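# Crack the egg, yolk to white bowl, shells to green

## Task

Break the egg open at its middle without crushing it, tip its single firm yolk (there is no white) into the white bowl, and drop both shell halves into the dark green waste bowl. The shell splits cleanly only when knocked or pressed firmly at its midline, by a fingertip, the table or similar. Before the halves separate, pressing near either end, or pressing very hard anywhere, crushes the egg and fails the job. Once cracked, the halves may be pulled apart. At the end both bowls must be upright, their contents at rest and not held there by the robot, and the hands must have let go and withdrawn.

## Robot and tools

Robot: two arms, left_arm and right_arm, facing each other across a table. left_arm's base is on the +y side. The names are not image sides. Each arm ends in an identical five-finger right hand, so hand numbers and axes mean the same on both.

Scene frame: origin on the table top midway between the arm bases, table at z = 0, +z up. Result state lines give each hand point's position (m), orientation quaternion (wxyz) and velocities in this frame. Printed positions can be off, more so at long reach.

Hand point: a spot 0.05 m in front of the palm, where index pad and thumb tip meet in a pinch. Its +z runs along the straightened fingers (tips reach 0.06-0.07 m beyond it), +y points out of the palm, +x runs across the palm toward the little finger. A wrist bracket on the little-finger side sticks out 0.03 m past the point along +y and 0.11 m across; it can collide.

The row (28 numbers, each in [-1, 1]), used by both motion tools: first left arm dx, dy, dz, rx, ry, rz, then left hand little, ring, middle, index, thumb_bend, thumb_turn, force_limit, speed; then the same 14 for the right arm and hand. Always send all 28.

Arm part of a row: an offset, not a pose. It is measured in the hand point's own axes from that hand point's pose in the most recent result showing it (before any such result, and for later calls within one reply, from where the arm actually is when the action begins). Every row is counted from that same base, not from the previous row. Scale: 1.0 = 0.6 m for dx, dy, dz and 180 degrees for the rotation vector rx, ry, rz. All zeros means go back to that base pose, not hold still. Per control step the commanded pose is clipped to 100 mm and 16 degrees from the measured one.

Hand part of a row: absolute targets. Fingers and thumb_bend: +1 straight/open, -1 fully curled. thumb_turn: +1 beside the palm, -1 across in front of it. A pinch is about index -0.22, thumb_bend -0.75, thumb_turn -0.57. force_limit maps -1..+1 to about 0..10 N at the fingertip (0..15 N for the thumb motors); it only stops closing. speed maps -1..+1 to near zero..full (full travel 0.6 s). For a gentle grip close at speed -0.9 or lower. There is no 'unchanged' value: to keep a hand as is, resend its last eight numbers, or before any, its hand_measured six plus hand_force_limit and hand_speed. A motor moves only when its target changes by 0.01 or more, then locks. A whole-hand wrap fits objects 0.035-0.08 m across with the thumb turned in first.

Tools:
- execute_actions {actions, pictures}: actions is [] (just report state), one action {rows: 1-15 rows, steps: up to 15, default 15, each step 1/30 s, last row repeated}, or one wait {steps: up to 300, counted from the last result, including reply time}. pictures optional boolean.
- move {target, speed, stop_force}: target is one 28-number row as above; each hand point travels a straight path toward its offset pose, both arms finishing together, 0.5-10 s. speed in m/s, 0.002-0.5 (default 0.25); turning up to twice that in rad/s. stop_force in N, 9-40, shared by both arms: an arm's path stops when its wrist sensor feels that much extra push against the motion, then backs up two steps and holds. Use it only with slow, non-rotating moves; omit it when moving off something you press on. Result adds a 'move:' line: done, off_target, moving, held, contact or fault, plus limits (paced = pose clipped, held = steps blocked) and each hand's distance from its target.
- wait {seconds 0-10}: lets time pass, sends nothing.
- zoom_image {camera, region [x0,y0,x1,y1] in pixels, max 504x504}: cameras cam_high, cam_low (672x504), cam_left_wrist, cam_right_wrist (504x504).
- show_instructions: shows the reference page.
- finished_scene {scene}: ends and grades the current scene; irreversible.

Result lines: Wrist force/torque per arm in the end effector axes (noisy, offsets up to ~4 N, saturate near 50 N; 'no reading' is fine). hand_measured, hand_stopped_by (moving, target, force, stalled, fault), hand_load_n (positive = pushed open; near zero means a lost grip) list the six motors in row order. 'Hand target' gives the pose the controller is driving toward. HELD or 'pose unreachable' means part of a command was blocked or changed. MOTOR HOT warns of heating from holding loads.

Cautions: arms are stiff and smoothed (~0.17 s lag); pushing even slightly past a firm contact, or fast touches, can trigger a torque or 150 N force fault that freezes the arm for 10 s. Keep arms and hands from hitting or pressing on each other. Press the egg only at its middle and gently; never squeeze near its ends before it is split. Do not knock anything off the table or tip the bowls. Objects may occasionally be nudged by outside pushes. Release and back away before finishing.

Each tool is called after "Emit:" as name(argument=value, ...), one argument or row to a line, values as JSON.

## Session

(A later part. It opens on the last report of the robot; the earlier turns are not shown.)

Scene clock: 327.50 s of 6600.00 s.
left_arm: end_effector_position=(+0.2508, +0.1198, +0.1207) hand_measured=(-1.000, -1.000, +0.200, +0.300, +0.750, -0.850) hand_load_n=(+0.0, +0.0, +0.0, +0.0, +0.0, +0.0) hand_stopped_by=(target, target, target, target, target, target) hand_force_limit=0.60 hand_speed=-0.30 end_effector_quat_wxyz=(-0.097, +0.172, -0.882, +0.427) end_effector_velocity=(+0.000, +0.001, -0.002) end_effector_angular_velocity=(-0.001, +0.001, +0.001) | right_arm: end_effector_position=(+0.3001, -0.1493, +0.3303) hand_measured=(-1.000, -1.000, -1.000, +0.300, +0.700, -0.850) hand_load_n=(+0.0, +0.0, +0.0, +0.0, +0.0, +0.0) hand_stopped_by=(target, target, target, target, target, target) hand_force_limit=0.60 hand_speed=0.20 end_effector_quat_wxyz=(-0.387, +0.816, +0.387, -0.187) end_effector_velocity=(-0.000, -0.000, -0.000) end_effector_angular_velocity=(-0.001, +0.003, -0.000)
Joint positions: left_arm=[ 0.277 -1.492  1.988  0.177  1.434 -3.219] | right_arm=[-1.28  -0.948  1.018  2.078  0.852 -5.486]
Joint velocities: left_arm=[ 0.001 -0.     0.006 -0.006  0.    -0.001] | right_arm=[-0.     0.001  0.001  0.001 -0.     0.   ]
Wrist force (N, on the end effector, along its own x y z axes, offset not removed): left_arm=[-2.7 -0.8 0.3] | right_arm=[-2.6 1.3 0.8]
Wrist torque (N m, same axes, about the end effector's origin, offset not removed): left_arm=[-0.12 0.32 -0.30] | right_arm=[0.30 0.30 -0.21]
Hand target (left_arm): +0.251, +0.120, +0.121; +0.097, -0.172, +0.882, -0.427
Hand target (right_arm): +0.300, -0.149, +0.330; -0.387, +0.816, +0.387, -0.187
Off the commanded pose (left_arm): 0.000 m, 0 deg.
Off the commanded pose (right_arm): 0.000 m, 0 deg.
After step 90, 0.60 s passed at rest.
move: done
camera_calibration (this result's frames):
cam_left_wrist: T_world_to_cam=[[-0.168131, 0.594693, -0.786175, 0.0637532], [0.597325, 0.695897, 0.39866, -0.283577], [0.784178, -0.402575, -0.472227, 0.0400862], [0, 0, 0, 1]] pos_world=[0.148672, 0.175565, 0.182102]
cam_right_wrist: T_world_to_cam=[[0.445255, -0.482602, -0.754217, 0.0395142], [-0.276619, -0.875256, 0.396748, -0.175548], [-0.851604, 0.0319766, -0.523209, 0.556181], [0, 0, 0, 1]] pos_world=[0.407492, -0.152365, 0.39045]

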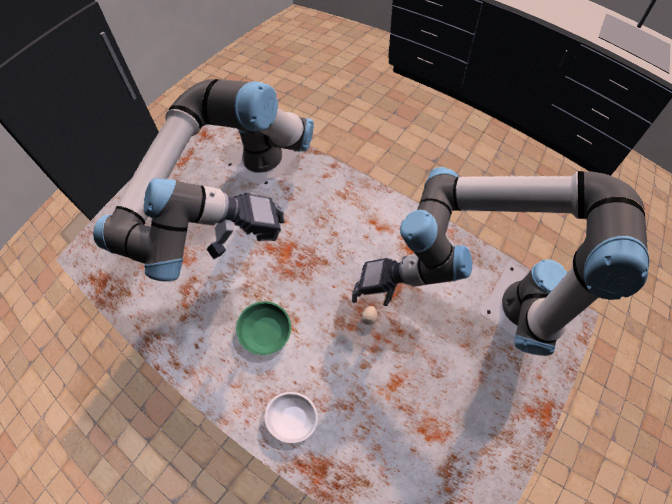

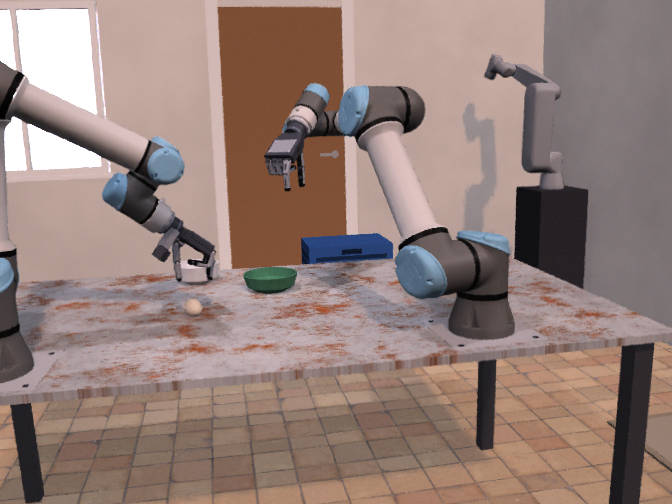

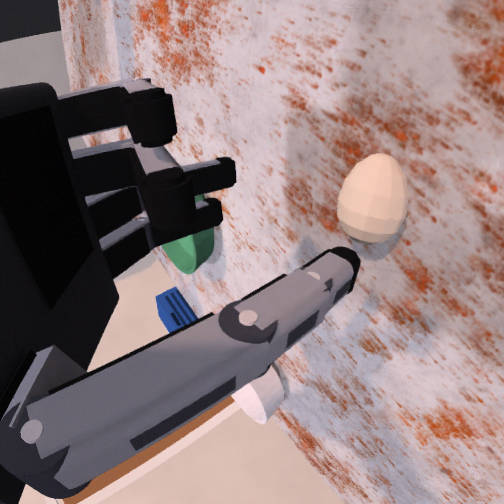

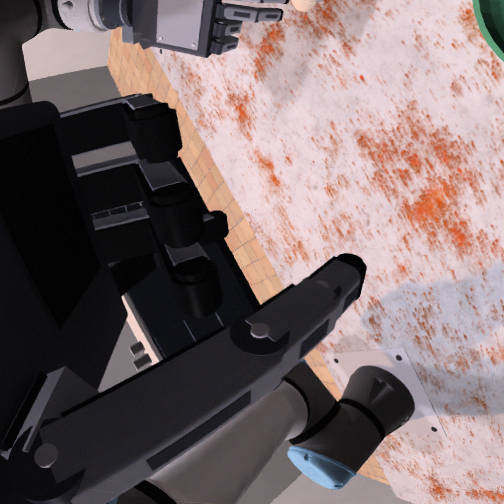

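Emit:
move(
  target=[0.0232,-0.1738,-0.021,0,-0.316,0.387,-1,-1,0.2,0.3,0.75,0.5,0.6,0.2,0,0,0,0,0,0,-1,-1,-1,0.3,0.7,-0.85,0.6,0.2],
  speed=0.4,
)

Emit:
move(
  target=[0,0,0,0.1696,-0.1696,0.4789,-1,-1,0.2,0.3,0.75,0.5,0.6,0.2,0,0,0,0,0,0,-1,-1,-1,0.3,0.7,-0.85,0.6,0.2],
  speed=0.4,
)

Scene clock: 398.70 s of 6600.00 s.
left_arm: end_effector_position=(+0.2571, +0.0632, +0.2102) hand_measured=(-1.000, -1.000, +0.200, +0.300, +0.750, +0.500) hand_load_n=(+0.0, +0.0, +0.0, +0.0, +0.0, +0.0) hand_stopped_by=(target, target, target, target, target, target) hand_force_limit=0.60 hand_speed=0.20 end_effector_quat_wxyz=(+0.696, +0.170, +0.676, -0.172) end_effector_velocity=(-0.001, -0.001, -0.001) end_effector_angular_velocity=(-0.007, -0.012, -0.004) | right_arm: end_effector_position=(+0.3001, -0.1493, +0.3303) hand_measured=(-1.000, -1.000, -1.000, +0.300, +0.700, -0.850) hand_load_n=(+0.0, +0.0, +0.0, +0.0, +0.0, +0.0) hand_stopped_by=(target, target, target, target, target, target) hand_force_limit=0.60 hand_speed=0.20 end_effector_quat_wxyz=(-0.387, +0.816, +0.387, -0.187) end_effector_velocity=(-0.000, -0.000, -0.000) end_effector_angular_velocity=(-0.000, +0.001, -0.000)
Joint positions: left_arm=[-0.157 -1.286  2.154 -0.965  0.298 -1.473] | right_arm=[-1.28  -0.948  1.018  2.078  0.852 -5.486]
Joint velocities: left_arm=[-0.001  0.003  0.015 -0.061  0.004  0.042] | right_arm=[ 0.     0.     0.001  0.    -0.     0.   ]
Wrist force (N, on the end effector, along its own x y z axes, offset not removed): left_arm=[-0.5 -2.6 -1.2] | right_arm=[-2.9 1.1 0.7]
Wrist torque (N m, same axes, about the end effector's origin, offset not removed): left_arm=[-0.33 -0.03 -0.19] | right_arm=[0.29 0.30 -0.22]
Hand target (left_arm): +0.257, +0.063, +0.210; +0.697, +0.170, +0.675, -0.172
Hand target (right_arm): +0.300, -0.149, +0.330; -0.387, +0.816, +0.387, -0.187
Off the commanded pose (left_arm): 0.000 m, 0 deg.
Off the commanded pose (right_arm): 0.000 m, 0 deg.
After step 90, 65.23 s passed at rest.
move: done
camera_calibration (this result's frames):
cam_left_wrist: T_world_to_cam=[[0.470277, 0.880364, 0.0616289, -0.191558], [-0.535333, 0.229054, 0.81299, -0.0499365], [0.701612, -0.415322, 0.579006, -0.14424], [0, 0, 0, 1]] pos_world=[0.164553, 0.120173, 0.135919]
cam_right_wrist: T_world_to_cam=[[0.445255, -0.482602, -0.754217, 0.0395144], [-0.276619, -0.875256, 0.396748, -0.175548], [-0.851604, 0.0319767, -0.523209, 0.556181], [0, 0, 0, 1]] pos_world=[0.407492, -0.152365, 0.39045]

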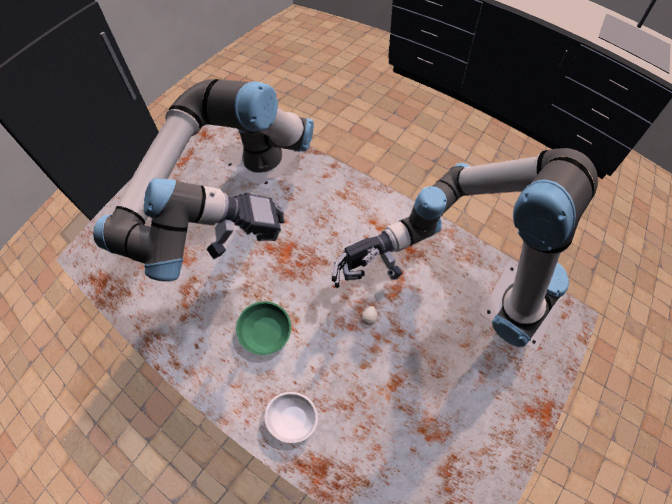

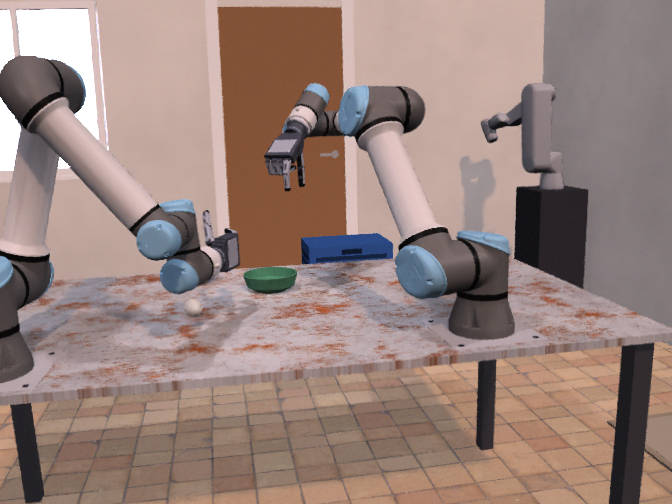

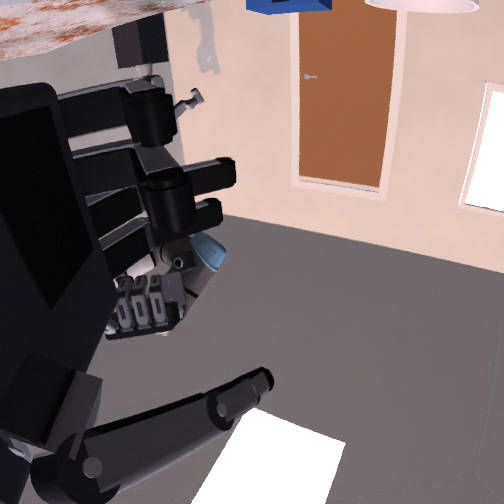

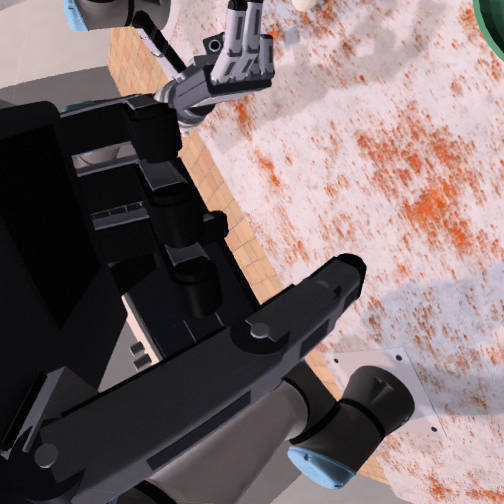

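Scene clock: 401.37 s of 6600.00 s.
left_arm: end_effector_position=(+0.2572, +0.0634, +0.2102) hand_measured=(-1.000, -1.000, +0.200, +0.300, +0.750, +0.500) hand_load_n=(+0.0, +0.0, +0.0, +0.0, +0.0, +0.0) hand_stopped_by=(target, target, target, target, target, target) hand_force_limit=0.60 hand_speed=0.20 end_effector_quat_wxyz=(+0.698, +0.688, +0.132, +0.150) end_effector_velocity=(+0.000, -0.001, +0.001) end_effector_angular_velocity=(+0.004, -0.005, -0.004) | right_arm: end_effector_position=(+0.3001, -0.1493, +0.3303) hand_measured=(-1.000, -1.000, -1.000, +0.300, +0.700, -0.850) hand_load_n=(+0.0, +0.0, +0.0, +0.0, +0.0, +0.0) hand_stopped_by=(target, target, target, target, target, target) hand_force_limit=0.60 hand_speed=0.20 end_effector_quat_wxyz=(-0.387, +0.816, +0.387, -0.187) end_effector_velocity=(-0.000, -0.000, +0.001) end_effector_angular_velocity=(+0.000, -0.001, -0.000)
Joint positions: left_arm=[ 0.433 -1.361  2.373 -1.032  1.568  0.022] | right_arm=[-1.28  -0.948  1.018  2.078  0.852 -5.486]
Joint velocities: left_arm=[ 0.004 -0.002 -0.005  0.009  0.008  0.006] | right_arm=[-0.    -0.002 -0.     0.     0.     0.   ]
Wrist force (N, on the end effector, along its own x y z axes, offset not removed): left_arm=[0.1 -2.6 2.1] | right_arm=[-2.5 0.8 1.9]
Wrist torque (N m, same axes, about the end effector's origin, offset not removed): left_arm=[-0.52 -0.23 -0.12] | right_arm=[0.18 0.24 -0.25]
Hand target (left_arm): +0.257, +0.063, +0.210; +0.698, +0.688, +0.132, +0.150
Hand target (right_arm): +0.300, -0.149, +0.330; -0.387, +0.816, +0.387, -0.187
Off the commanded pose (left_arm): 0.000 m, 0 deg.
Off the commanded pose (right_arm): 0.000 m, 0 deg.
move: done
camera_calibration (this result's frames):
cam_left_wrist: T_world_to_cam=[[-0.0781617, -0.0161584, 0.99681, -0.19043], [-0.979452, 0.187708, -0.0737578, 0.2533], [-0.185918, -0.982092, -0.030498, 0.248023], [0, 0, 0, 1]] pos_world=[0.279322, 0.192958, 0.21607]
cam_right_wrist: T_world_to_cam=[[0.445255, -0.482602, -0.754217, 0.0395146], [-0.276619, -0.875256, 0.396748, -0.175548], [-0.851604, 0.0319769, -0.523209, 0.556181], [0, 0, 0, 1]] pos_world=[0.407492, -0.152365, 0.39045]

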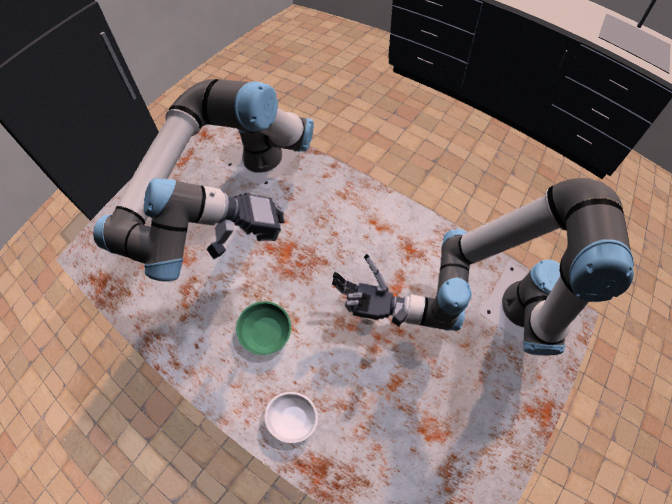

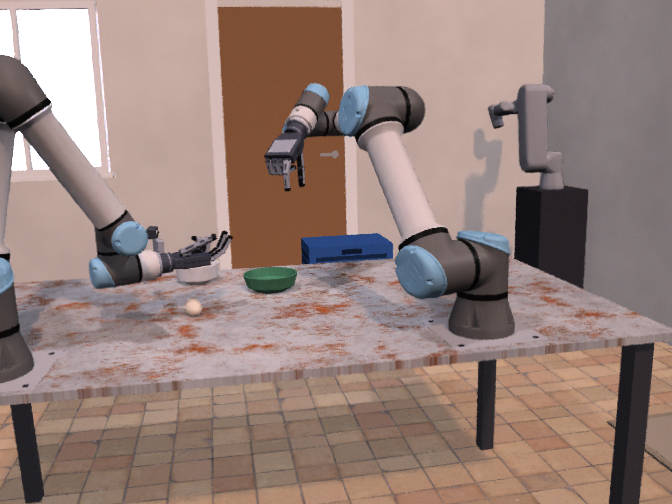

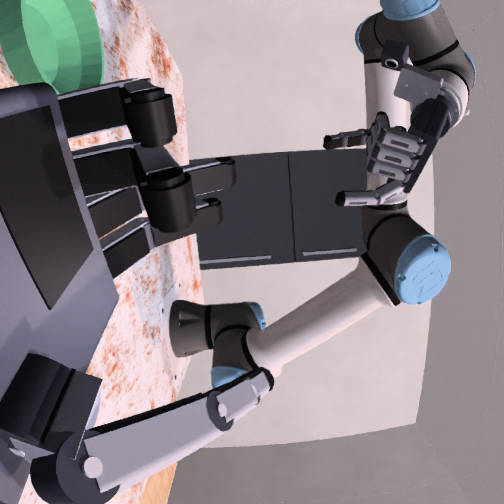

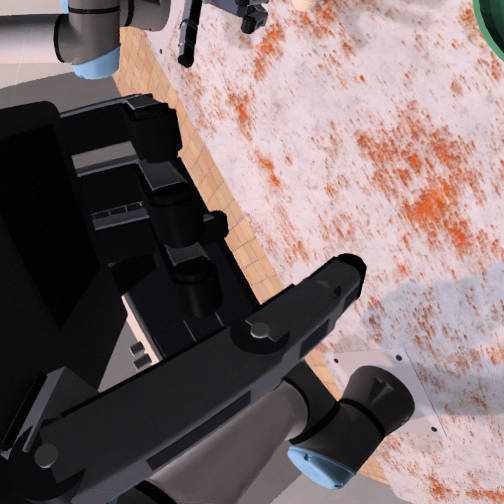

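Emit:
move(
  target=[0,-0.1437,0,0,0,0,-1,-1,0.2,0.3,0.75,0.5,0.6,0.2,0,0,0,0,0,0,-1,-1,-1,0.3,0.7,-0.85,0.6,0.2],
  speed=0.15,
)

Emit:
move(
  target=[0,-0.02,0,0,0,0,-1,-1,0.2,0.3,0.75,0.5,0.6,0.2,0,0,0,0,0,0,-1,-1,-1,0.3,0.7,-0.85,0.6,0.2],
  speed=0.004,
  stop_force=40,
)

Emit:
move(
  target=[0,0.03,0,0,0,0,-1,-1,0.2,0.3,0.75,0.5,0.6,0.2,0,0,0,0,0,0,-1,-1,-1,0.3,0.7,-0.85,0.6,0.2],
  speed=0.1,
)

Scene clock: 425.27 s of 6600.00 s.
left_arm: end_effector_position=(+0.2596, +0.0626, +0.1240) hand_measured=(-1.000, -1.000, +0.200, +0.300, +0.750, +0.500) hand_load_n=(+0.0, +0.0, +0.0, +0.0, +0.0, +0.0) hand_stopped_by=(target, target, target, target, target, target) hand_force_limit=0.60 hand_speed=0.20 end_effector_quat_wxyz=(+0.698, +0.688, +0.132, +0.150) end_effector_velocity=(+0.000, -0.000, -0.001) end_effector_angular_velocity=(-0.001, +0.001, -0.000) | right_arm: end_effector_position=(+0.3001, -0.1493, +0.3303) hand_measured=(-1.000, -1.000, -1.000, +0.300, +0.700, -0.850) hand_load_n=(+0.0, +0.0, +0.0, +0.0, +0.0, +0.0) hand_stopped_by=(target, target, target, target, target, target) hand_force_limit=0.60 hand_speed=0.20 end_effector_quat_wxyz=(-0.387, +0.816, +0.387, -0.187) end_effector_velocity=(+0.000, -0.000, +0.000) end_effector_angular_velocity=(-0.000, -0.001, -0.001)
Joint positions: left_arm=[ 0.44  -1.086  2.397 -1.331  1.574  0.022] | right_arm=[-1.28  -0.948  1.018  2.078  0.852 -5.486]
Joint velocities: left_arm=[-0.     0.006 -0.001 -0.006  0.    -0.001] | right_arm=[-0.    -0.001 -0.001 -0.     0.     0.001]
Wrist force (N, on the end effector, along its own x y z axes, offset not removed): left_arm=[-0.4 -1.8 1.6] | right_arm=[-2.4 0.7 2.0]
Wrist torque (N m, same axes, about the end effector's origin, offset not removed): left_arm=[-0.25 -0.26 -0.15] | right_arm=[0.11 0.28 -0.28]
Hand target (left_arm): +0.260, +0.063, +0.124; +0.698, +0.688, +0.132, +0.150
Hand target (right_arm): +0.300, -0.149, +0.330; -0.387, +0.816, +0.387, -0.187
Off the commanded pose (left_arm): 0.000 m, 0 deg.
Off the commanded pose (right_arm): 0.000 m, 0 deg.
After step 90, 19.83 s passed at rest.
move: done
camera_calibration (this result's frames):
cam_left_wrist: T_world_to_cam=[[-0.0781382, -0.0162555, 0.99681, -0.104319], [-0.979454, 0.187714, -0.0737165, 0.249418], [-0.185917, -0.982089, -0.0305891, 0.245081], [0, 0, 0, 1]] pos_world=[0.281706, 0.192177, 0.129869]
cam_right_wrist: T_world_to_cam=[[0.445255, -0.482602, -0.754217, 0.0395143], [-0.276619, -0.875256, 0.396748, -0.175548], [-0.851604, 0.0319768, -0.523209, 0.556181], [0, 0, 0, 1]] pos_world=[0.407492, -0.152365, 0.39045]

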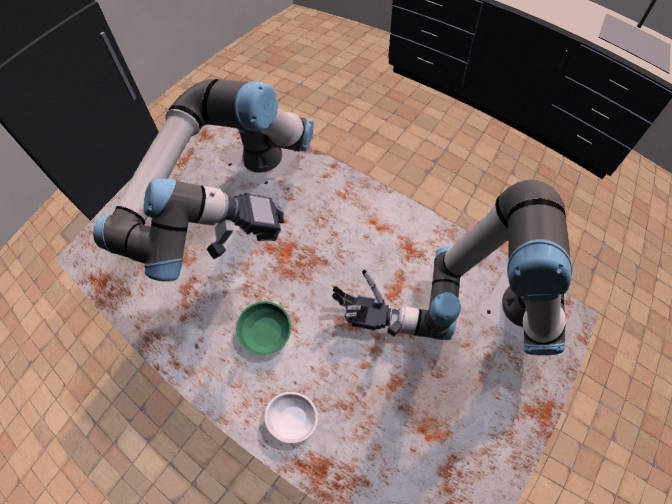

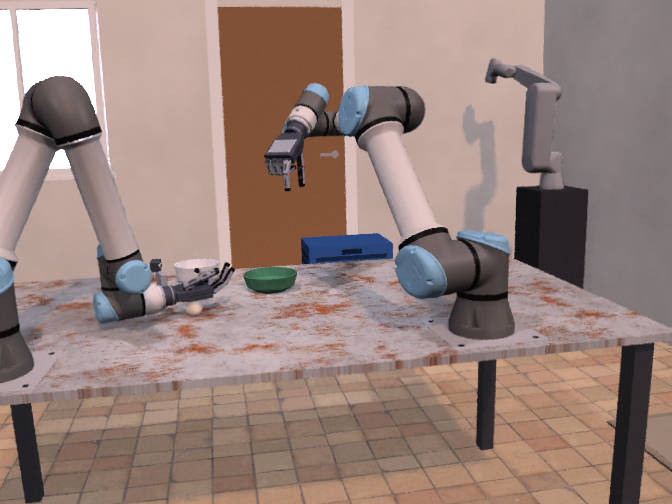

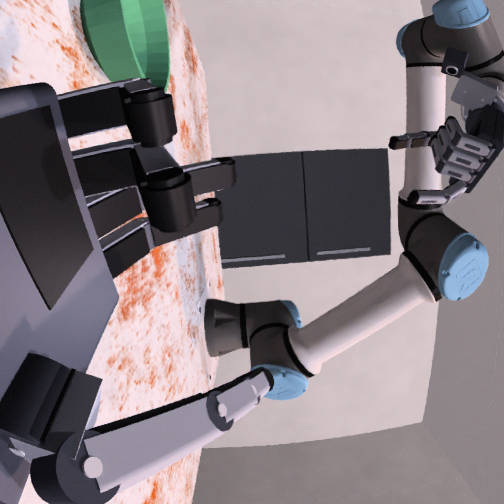

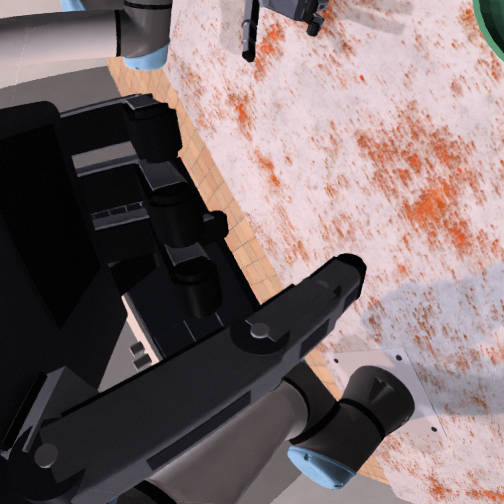

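Scene clock: 427.20 s of 6600.00 s.
left_arm: end_effector_position=(+0.2598, +0.0625, +0.1179) hand_measured=(-1.000, -1.000, +0.200, +0.300, +0.750, +0.500) hand_load_n=(+0.0, +0.0, +0.0, +0.0, +0.0, +0.0) hand_stopped_by=(target, target, target, target, target, target) hand_force_limit=0.60 hand_speed=0.20 end_effector_quat_wxyz=(+0.698, +0.687, +0.132, +0.150) end_effector_velocity=(-0.000, +0.000, +0.000) end_effector_angular_velocity=(+0.003, +0.002, -0.000) | right_arm: end_effector_position=(+0.3001, -0.1493, +0.3303) hand_measured=(-1.000, -1.000, -1.000, +0.300, +0.700, -0.850) hand_load_n=(+0.0, +0.0, +0.0, +0.0, +0.0, +0.0) hand_stopped_by=(target, target, target, target, target, target) hand_force_limit=0.60 hand_speed=0.20 end_effector_quat_wxyz=(-0.387, +0.816, +0.387, -0.187) end_effector_velocity=(-0.000, +0.000, -0.000) end_effector_angular_velocity=(-0.001, +0.000, -0.000)
Joint positions: left_arm=[ 0.44  -1.065  2.396 -1.351  1.575  0.022] | right_arm=[-1.28  -0.948  1.018  2.078  0.852 -5.486]
Joint velocities: left_arm=[-0.    -0.004  0.     0.007  0.    -0.   ] | right_arm=[ 0.     0.    -0.     0.     0.     0.001]
Wrist force (N, on the end effector, along its own x y z axes, offset not removed): left_arm=[0.5 46.8 0.7] | right_arm=[-2.6 2.1 0.4]
Wrist torque (N m, same axes, about the end effector's origin, offset not removed): left_arm=[3.10 -0.34 1.06] | right_arm=[0.45 0.31 -0.23]
Hand target (left_arm): +0.260, +0.062, +0.118; +0.698, +0.687, +0.132, +0.150
Hand target (right_arm): +0.300, -0.149, +0.330; -0.387, +0.816, +0.387, -0.187
Off the commanded pose (left_arm): 0.006 m, 0 deg.
Off the commanded pose (right_arm): 0.000 m, 0 deg.
move: contact (left_arm)
camera_calibration (this result's frames):
cam_left_wrist: T_world_to_cam=[[-0.0784003, -0.0156095, 0.9968, -0.0982803], [-0.97943, 0.187688, -0.074095, 0.249243], [-0.185931, -0.982105, -0.0300032, 0.244735], [0, 0, 0, 1]] pos_world=[0.281915, 0.192041, 0.123776]
cam_right_wrist: T_world_to_cam=[[0.445255, -0.482602, -0.754217, 0.0395144], [-0.276619, -0.875256, 0.396748, -0.175548], [-0.851605, 0.0319766, -0.523209, 0.556181], [0, 0, 0, 1]] pos_world=[0.407492, -0.152365, 0.39045]

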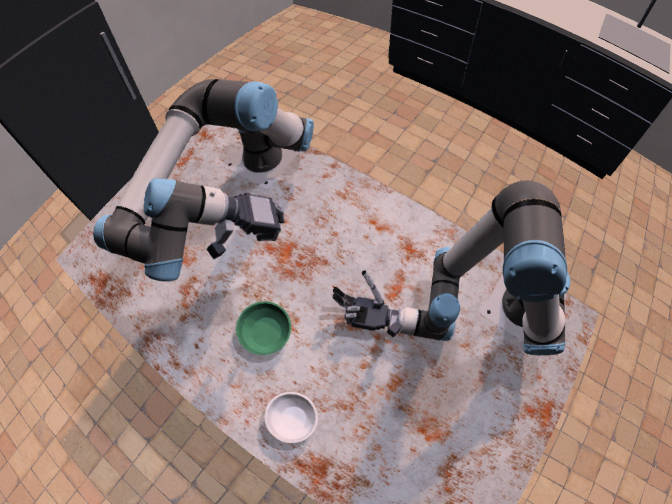

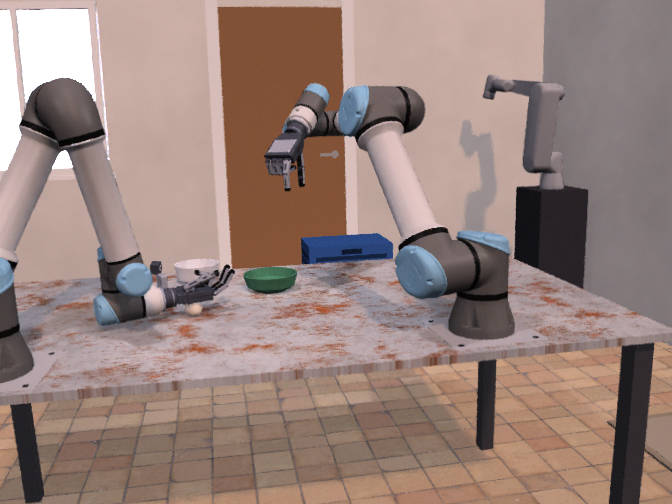

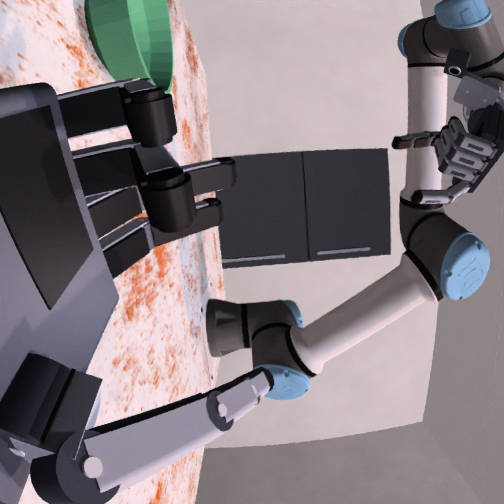

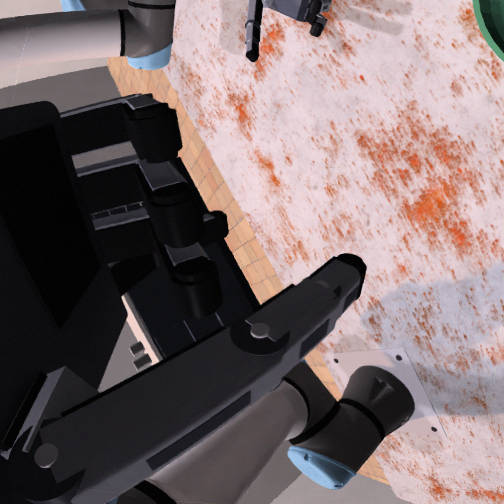

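Scene clock: 427.97 s of 6600.00 s.
left_arm: end_effector_position=(+0.2593, +0.0627, +0.1358) hand_measured=(-1.000, -1.000, +0.200, +0.300, +0.750, +0.500) hand_load_n=(+0.0, +0.0, +0.0, +0.0, +0.0, +0.0) hand_stopped_by=(target, target, target, target, target, target) hand_force_limit=0.60 hand_speed=0.20 end_effector_quat_wxyz=(+0.698, +0.687, +0.132, +0.150) end_effector_velocity=(-0.000, +0.000, +0.002) end_effector_angular_velocity=(+0.001, +0.000, +0.000) | right_arm: end_effector_position=(+0.3001, -0.1493, +0.3303) hand_measured=(-1.000, -1.000, -1.000, +0.300, +0.700, -0.850) hand_load_n=(+0.0, +0.0, +0.0, +0.0, +0.0, +0.0) hand_stopped_by=(target, target, target, target, target, target) hand_force_limit=0.60 hand_speed=0.20 end_effector_quat_wxyz=(-0.387, +0.816, +0.387, -0.187) end_effector_velocity=(-0.000, -0.000, +0.000) end_effector_angular_velocity=(-0.001, +0.000, -0.001)
Joint positions: left_arm=[ 0.439 -1.125  2.397 -1.292  1.573  0.022] | right_arm=[-1.28  -0.948  1.018  2.078  0.852 -5.486]
Joint velocities: left_arm=[-0.    -0.006  0.     0.006 -0.     0.   ] | right_arm=[ 0.    -0.    -0.     0.     0.     0.001]
Wrist force (N, on the end effector, along its own x y z axes, offset not removed): left_arm=[-1.0 -1.3 1.8] | right_arm=[-2.1 0.2 0.4]
Wrist torque (N m, same axes, about the end effector's origin, offset not removed): left_arm=[-0.39 -0.08 -0.30] | right_arm=[0.11 0.20 -0.29]
Hand target (left_arm): +0.259, +0.063, +0.136; +0.698, +0.687, +0.132, +0.150
Hand target (right_arm): +0.300, -0.149, +0.330; -0.387, +0.816, +0.387, -0.187
Off the commanded pose (left_arm): 0.000 m, 0 deg.
Off the commanded pose (right_arm): 0.000 m, 0 deg.
move: done
camera_calibration (this result's frames):
cam_left_wrist: T_world_to_cam=[[-0.0783747, -0.0156049, 0.996802, -0.116129], [-0.979433, 0.18768, -0.0740709, 0.250038], [-0.185923, -0.982106, -0.0299933, 0.245363], [0, 0, 0, 1]] pos_world=[0.281412, 0.192234, 0.141637]
cam_right_wrist: T_world_to_cam=[[0.445255, -0.482602, -0.754217, 0.0395144], [-0.276619, -0.875256, 0.396748, -0.175548], [-0.851604, 0.0319767, -0.523209, 0.556181], [0, 0, 0, 1]] pos_world=[0.407492, -0.152365, 0.39045]

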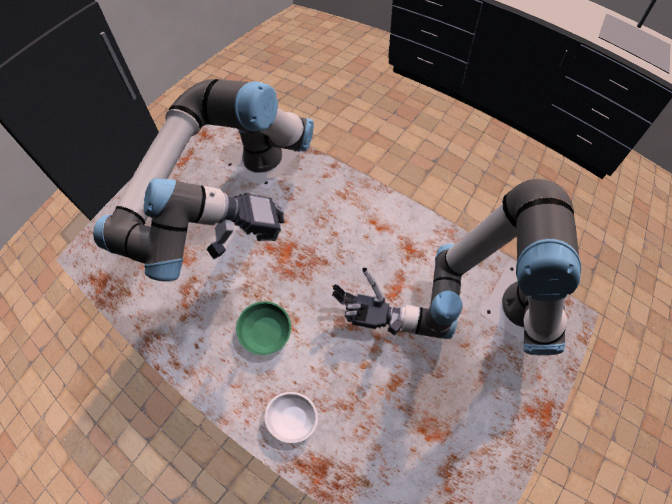

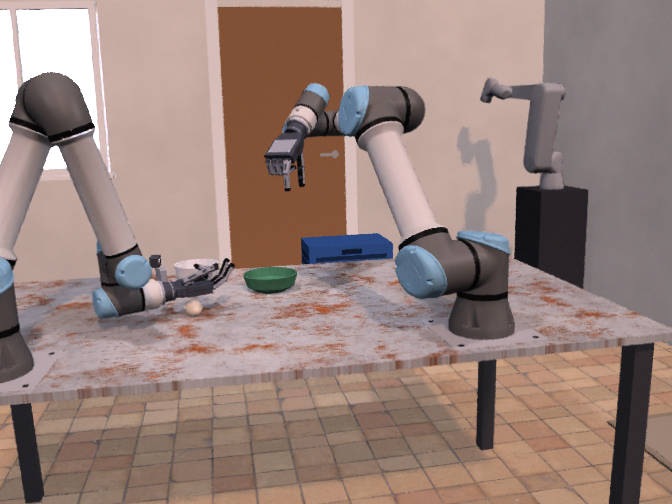

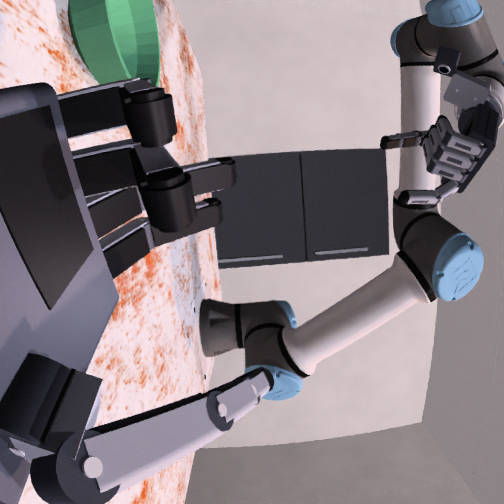

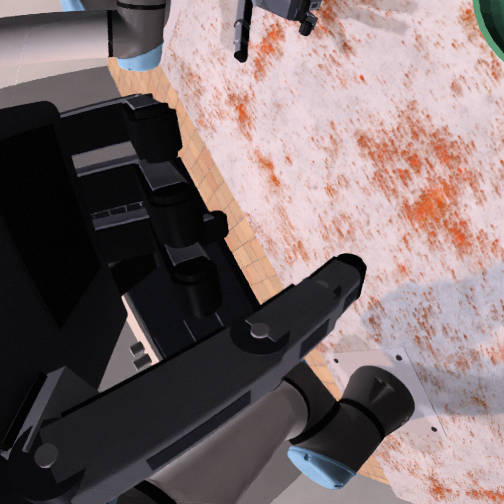

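Emit:
move(
  target=[0,0.03,0,0,0,0,-1,-1,0.2,0.3,0.75,0.5,0.6,0.2,0,0,0,0,0,0,-1,-1,-1,0.3,0.7,-0.85,0.6,0.2],
  speed=0.2,
)

Emit:
move(
  target=[-0.25,0,0,0,0,0,-1,-1,0.2,0.3,0.75,0.5,0.6,0.2,0,0,0,0,0,0,-1,-1,-1,0.3,0.7,-0.85,0.6,0.2],
  speed=0.25,
)

Emit:
zoom_image(
  camera="cam_high",
  region=[345,290,395,340],
)

Scene clock: 443.27 s of 6600.00 s.
left_arm: end_effector_position=(+0.2588, +0.0628, +0.1537) hand_measured=(-1.000, -1.000, +0.200, +0.300, +0.750, +0.500) hand_load_n=(+0.0, +0.0, +0.0, +0.0, +0.0, +0.0) hand_stopped_by=(target, target, target, target, target, target) hand_force_limit=0.60 hand_speed=0.20 end_effector_quat_wxyz=(+0.698, +0.687, +0.132, +0.150) end_effector_velocity=(-0.000, +0.000, +0.001) end_effector_angular_velocity=(+0.000, +0.000, -0.000) | right_arm: end_effector_position=(+0.3001, -0.1493, +0.3303) hand_measured=(-1.000, -1.000, -1.000, +0.300, +0.700, -0.850) hand_load_n=(+0.0, +0.0, +0.0, +0.0, +0.0, +0.0) hand_stopped_by=(target, target, target, target, target, target) hand_force_limit=0.60 hand_speed=0.20 end_effector_quat_wxyz=(-0.387, +0.816, +0.387, -0.187) end_effector_velocity=(+0.000, -0.000, -0.001) end_effector_angular_velocity=(-0.000, +0.001, +0.000)
Joint positions: left_arm=[ 0.438 -1.184  2.396 -1.232  1.572  0.022] | right_arm=[-1.28  -0.948  1.018  2.078  0.852 -5.486]
Joint velocities: left_arm=[-0.    -0.005  0.001  0.005 -0.    -0.   ] | right_arm=[-0.     0.001  0.001 -0.     0.    -0.   ]
Wrist force (N, on the end effector, along its own x y z axes, offset not removed): left_arm=[1.7 0.6 3.1] | right_arm=[-2.3 2.4 0.1]
Wrist torque (N m, same axes, about the end effector's origin, offset not removed): left_arm=[-0.12 -0.50 0.03] | right_arm=[0.47 0.28 -0.16]
Hand target (left_arm): +0.259, +0.063, +0.154; +0.698, +0.687, +0.132, +0.150
Hand target (right_arm): +0.300, -0.149, +0.330; -0.387, +0.816, +0.387, -0.187
Off the commanded pose (left_arm): 0.000 m, 0 deg.
Off the commanded pose (right_arm): 0.000 m, 0 deg.
After step 90, 11.53 s passed at rest.
move: done
camera_calibration (this result's frames):
cam_left_wrist: T_world_to_cam=[[-0.0783851, -0.015577, 0.996801, -0.134012], [-0.979433, 0.187678, -0.0740864, 0.250841], [-0.185924, -0.982107, -0.0299678, 0.245978], [0, 0, 0, 1]] pos_world=[0.28091, 0.192412, 0.159539]
cam_right_wrist: T_world_to_cam=[[0.445255, -0.482602, -0.754217, 0.0395143], [-0.276619, -0.875256, 0.396748, -0.175548], [-0.851604, 0.0319766, -0.523209, 0.556181], [0, 0, 0, 1]] pos_world=[0.407492, -0.152365, 0.39045]

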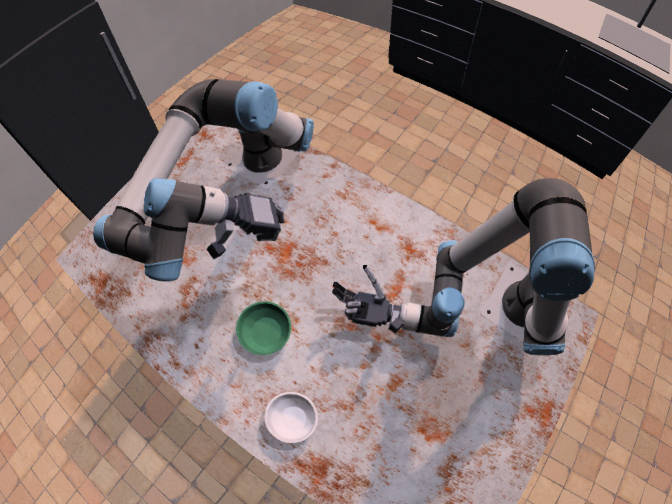

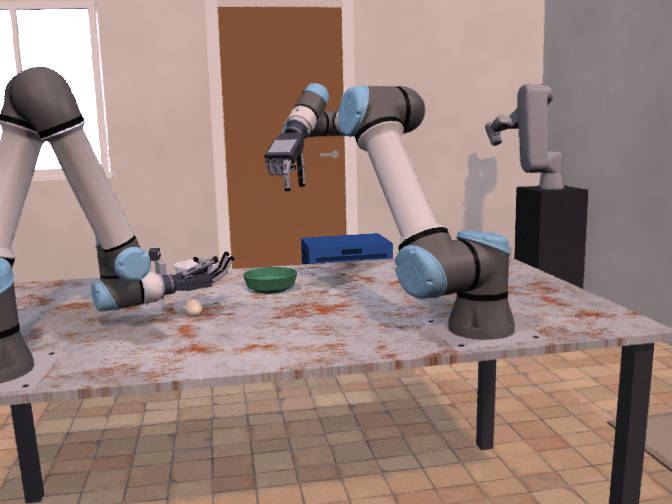

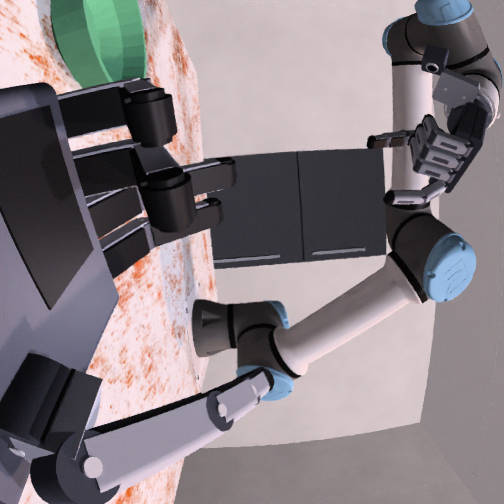

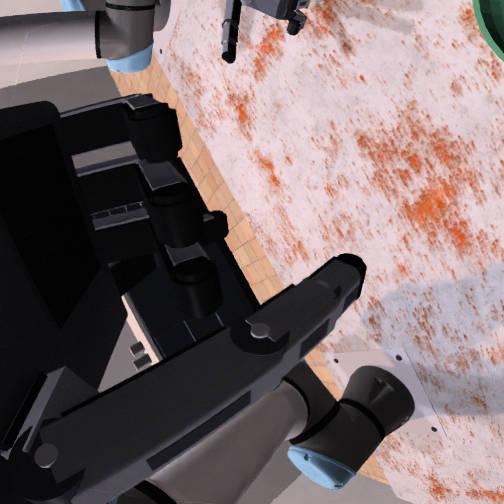

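Scene clock: 444.40 s of 6600.00 s.
left_arm: end_effector_position=(+0.1206, +0.0041, +0.1504) hand_measured=(-1.000, -1.000, +0.200, +0.300, +0.750, +0.500) hand_load_n=(+0.0, +0.0, +0.0, +0.0, +0.0, +0.0) hand_stopped_by=(target, target, target, target, target, target) hand_force_limit=0.60 hand_speed=0.20 end_effector_quat_wxyz=(+0.698, +0.687, +0.132, +0.150) end_effector_velocity=(-0.002, -0.002, +0.001) end_effector_angular_velocity=(-0.002, -0.000, +0.003) | right_arm: end_effector_position=(+0.3001, -0.1493, +0.3303) hand_measured=(-1.000, -1.000, -1.000, +0.300, +0.700, -0.850) hand_load_n=(+0.0, +0.0, +0.0, +0.0, +0.0, +0.0) hand_stopped_by=(target, target, target, target, target, target) hand_force_limit=0.60 hand_speed=0.20 end_effector_quat_wxyz=(-0.387, +0.816, +0.387, -0.187) end_effector_velocity=(-0.000, -0.000, +0.000) end_effector_angular_velocity=(-0.001, +0.000, -0.001)
Joint positions: left_arm=[-0.078 -1.21   2.478 -1.292  1.057  0.033] | right_arm=[-1.28  -0.948  1.018  2.078  0.852 -5.486]
Joint velocities: left_arm=[-0.008  0.001 -0.003 -0.001 -0.011  0.001] | right_arm=[ 0.    -0.    -0.    -0.    -0.     0.002]
Wrist force (N, on the end effector, along its own x y z axes, offset not removed): left_arm=[-0.1 0.2 0.7] | right_arm=[-1.5 1.3 0.4]
Wrist torque (N m, same axes, about the end effector's origin, offset not removed): left_arm=[-0.09 -0.17 -0.05] | right_arm=[0.35 0.10 -0.05]
Hand target (left_arm): +0.121, +0.004, +0.150; +0.698, +0.687, +0.132, +0.150
Hand target (right_arm): +0.300, -0.149, +0.330; -0.387, +0.816, +0.387, -0.187
Off the commanded pose (left_arm): 0.000 m, 0 deg.
Off the commanded pose (right_arm): 0.000 m, 0 deg.
move: done
camera_calibration (this result's frames):
cam_left_wrist: T_world_to_cam=[[-0.0781762, -0.0154181, 0.99682, -0.142512], [-0.979395, 0.187945, -0.0739026, 0.126267], [-0.186208, -0.982059, -0.0297933, 0.162524], [0, 0, 0, 1]] pos_world=[0.142787, 0.133679, 0.156232]
cam_right_wrist: T_world_to_cam=[[0.445255, -0.482602, -0.754217, 0.0395144], [-0.276619, -0.875256, 0.396748, -0.175549], [-0.851604, 0.0319767, -0.523209, 0.556181], [0, 0, 0, 1]] pos_world=[0.407492, -0.152365, 0.39045]

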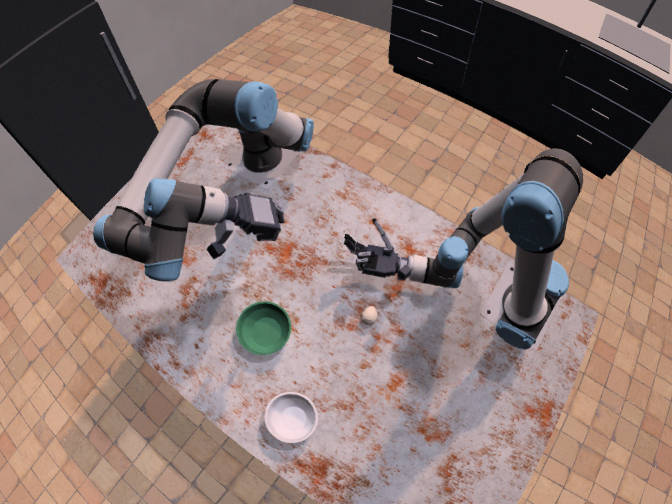

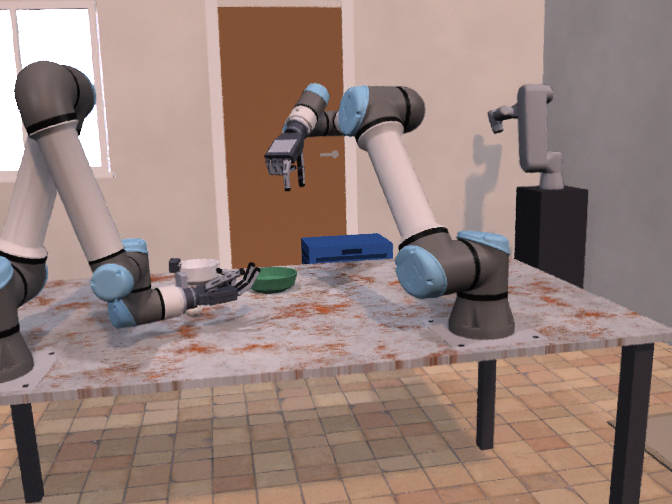

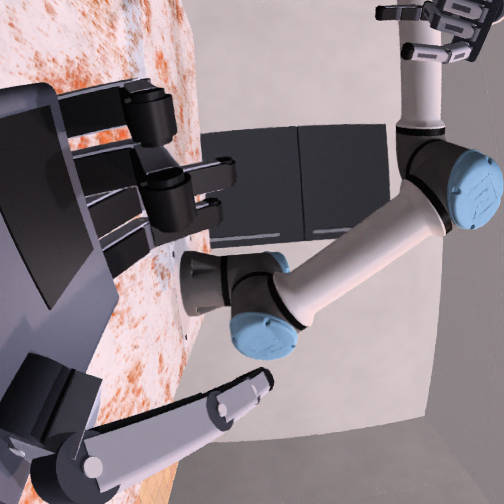

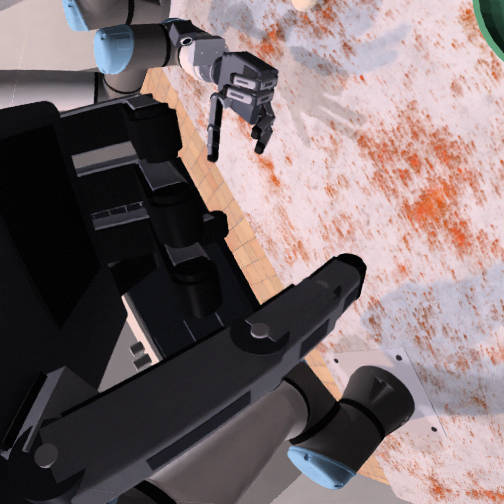

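Region (345, 290, 395, 340) of cam_high's 672x504 image, scaled by 10.080, with more detail than that image has.

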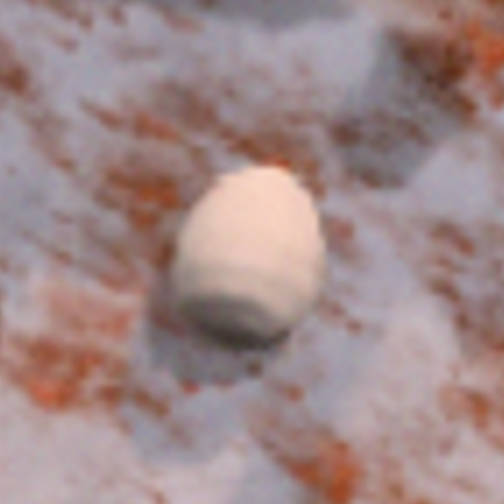

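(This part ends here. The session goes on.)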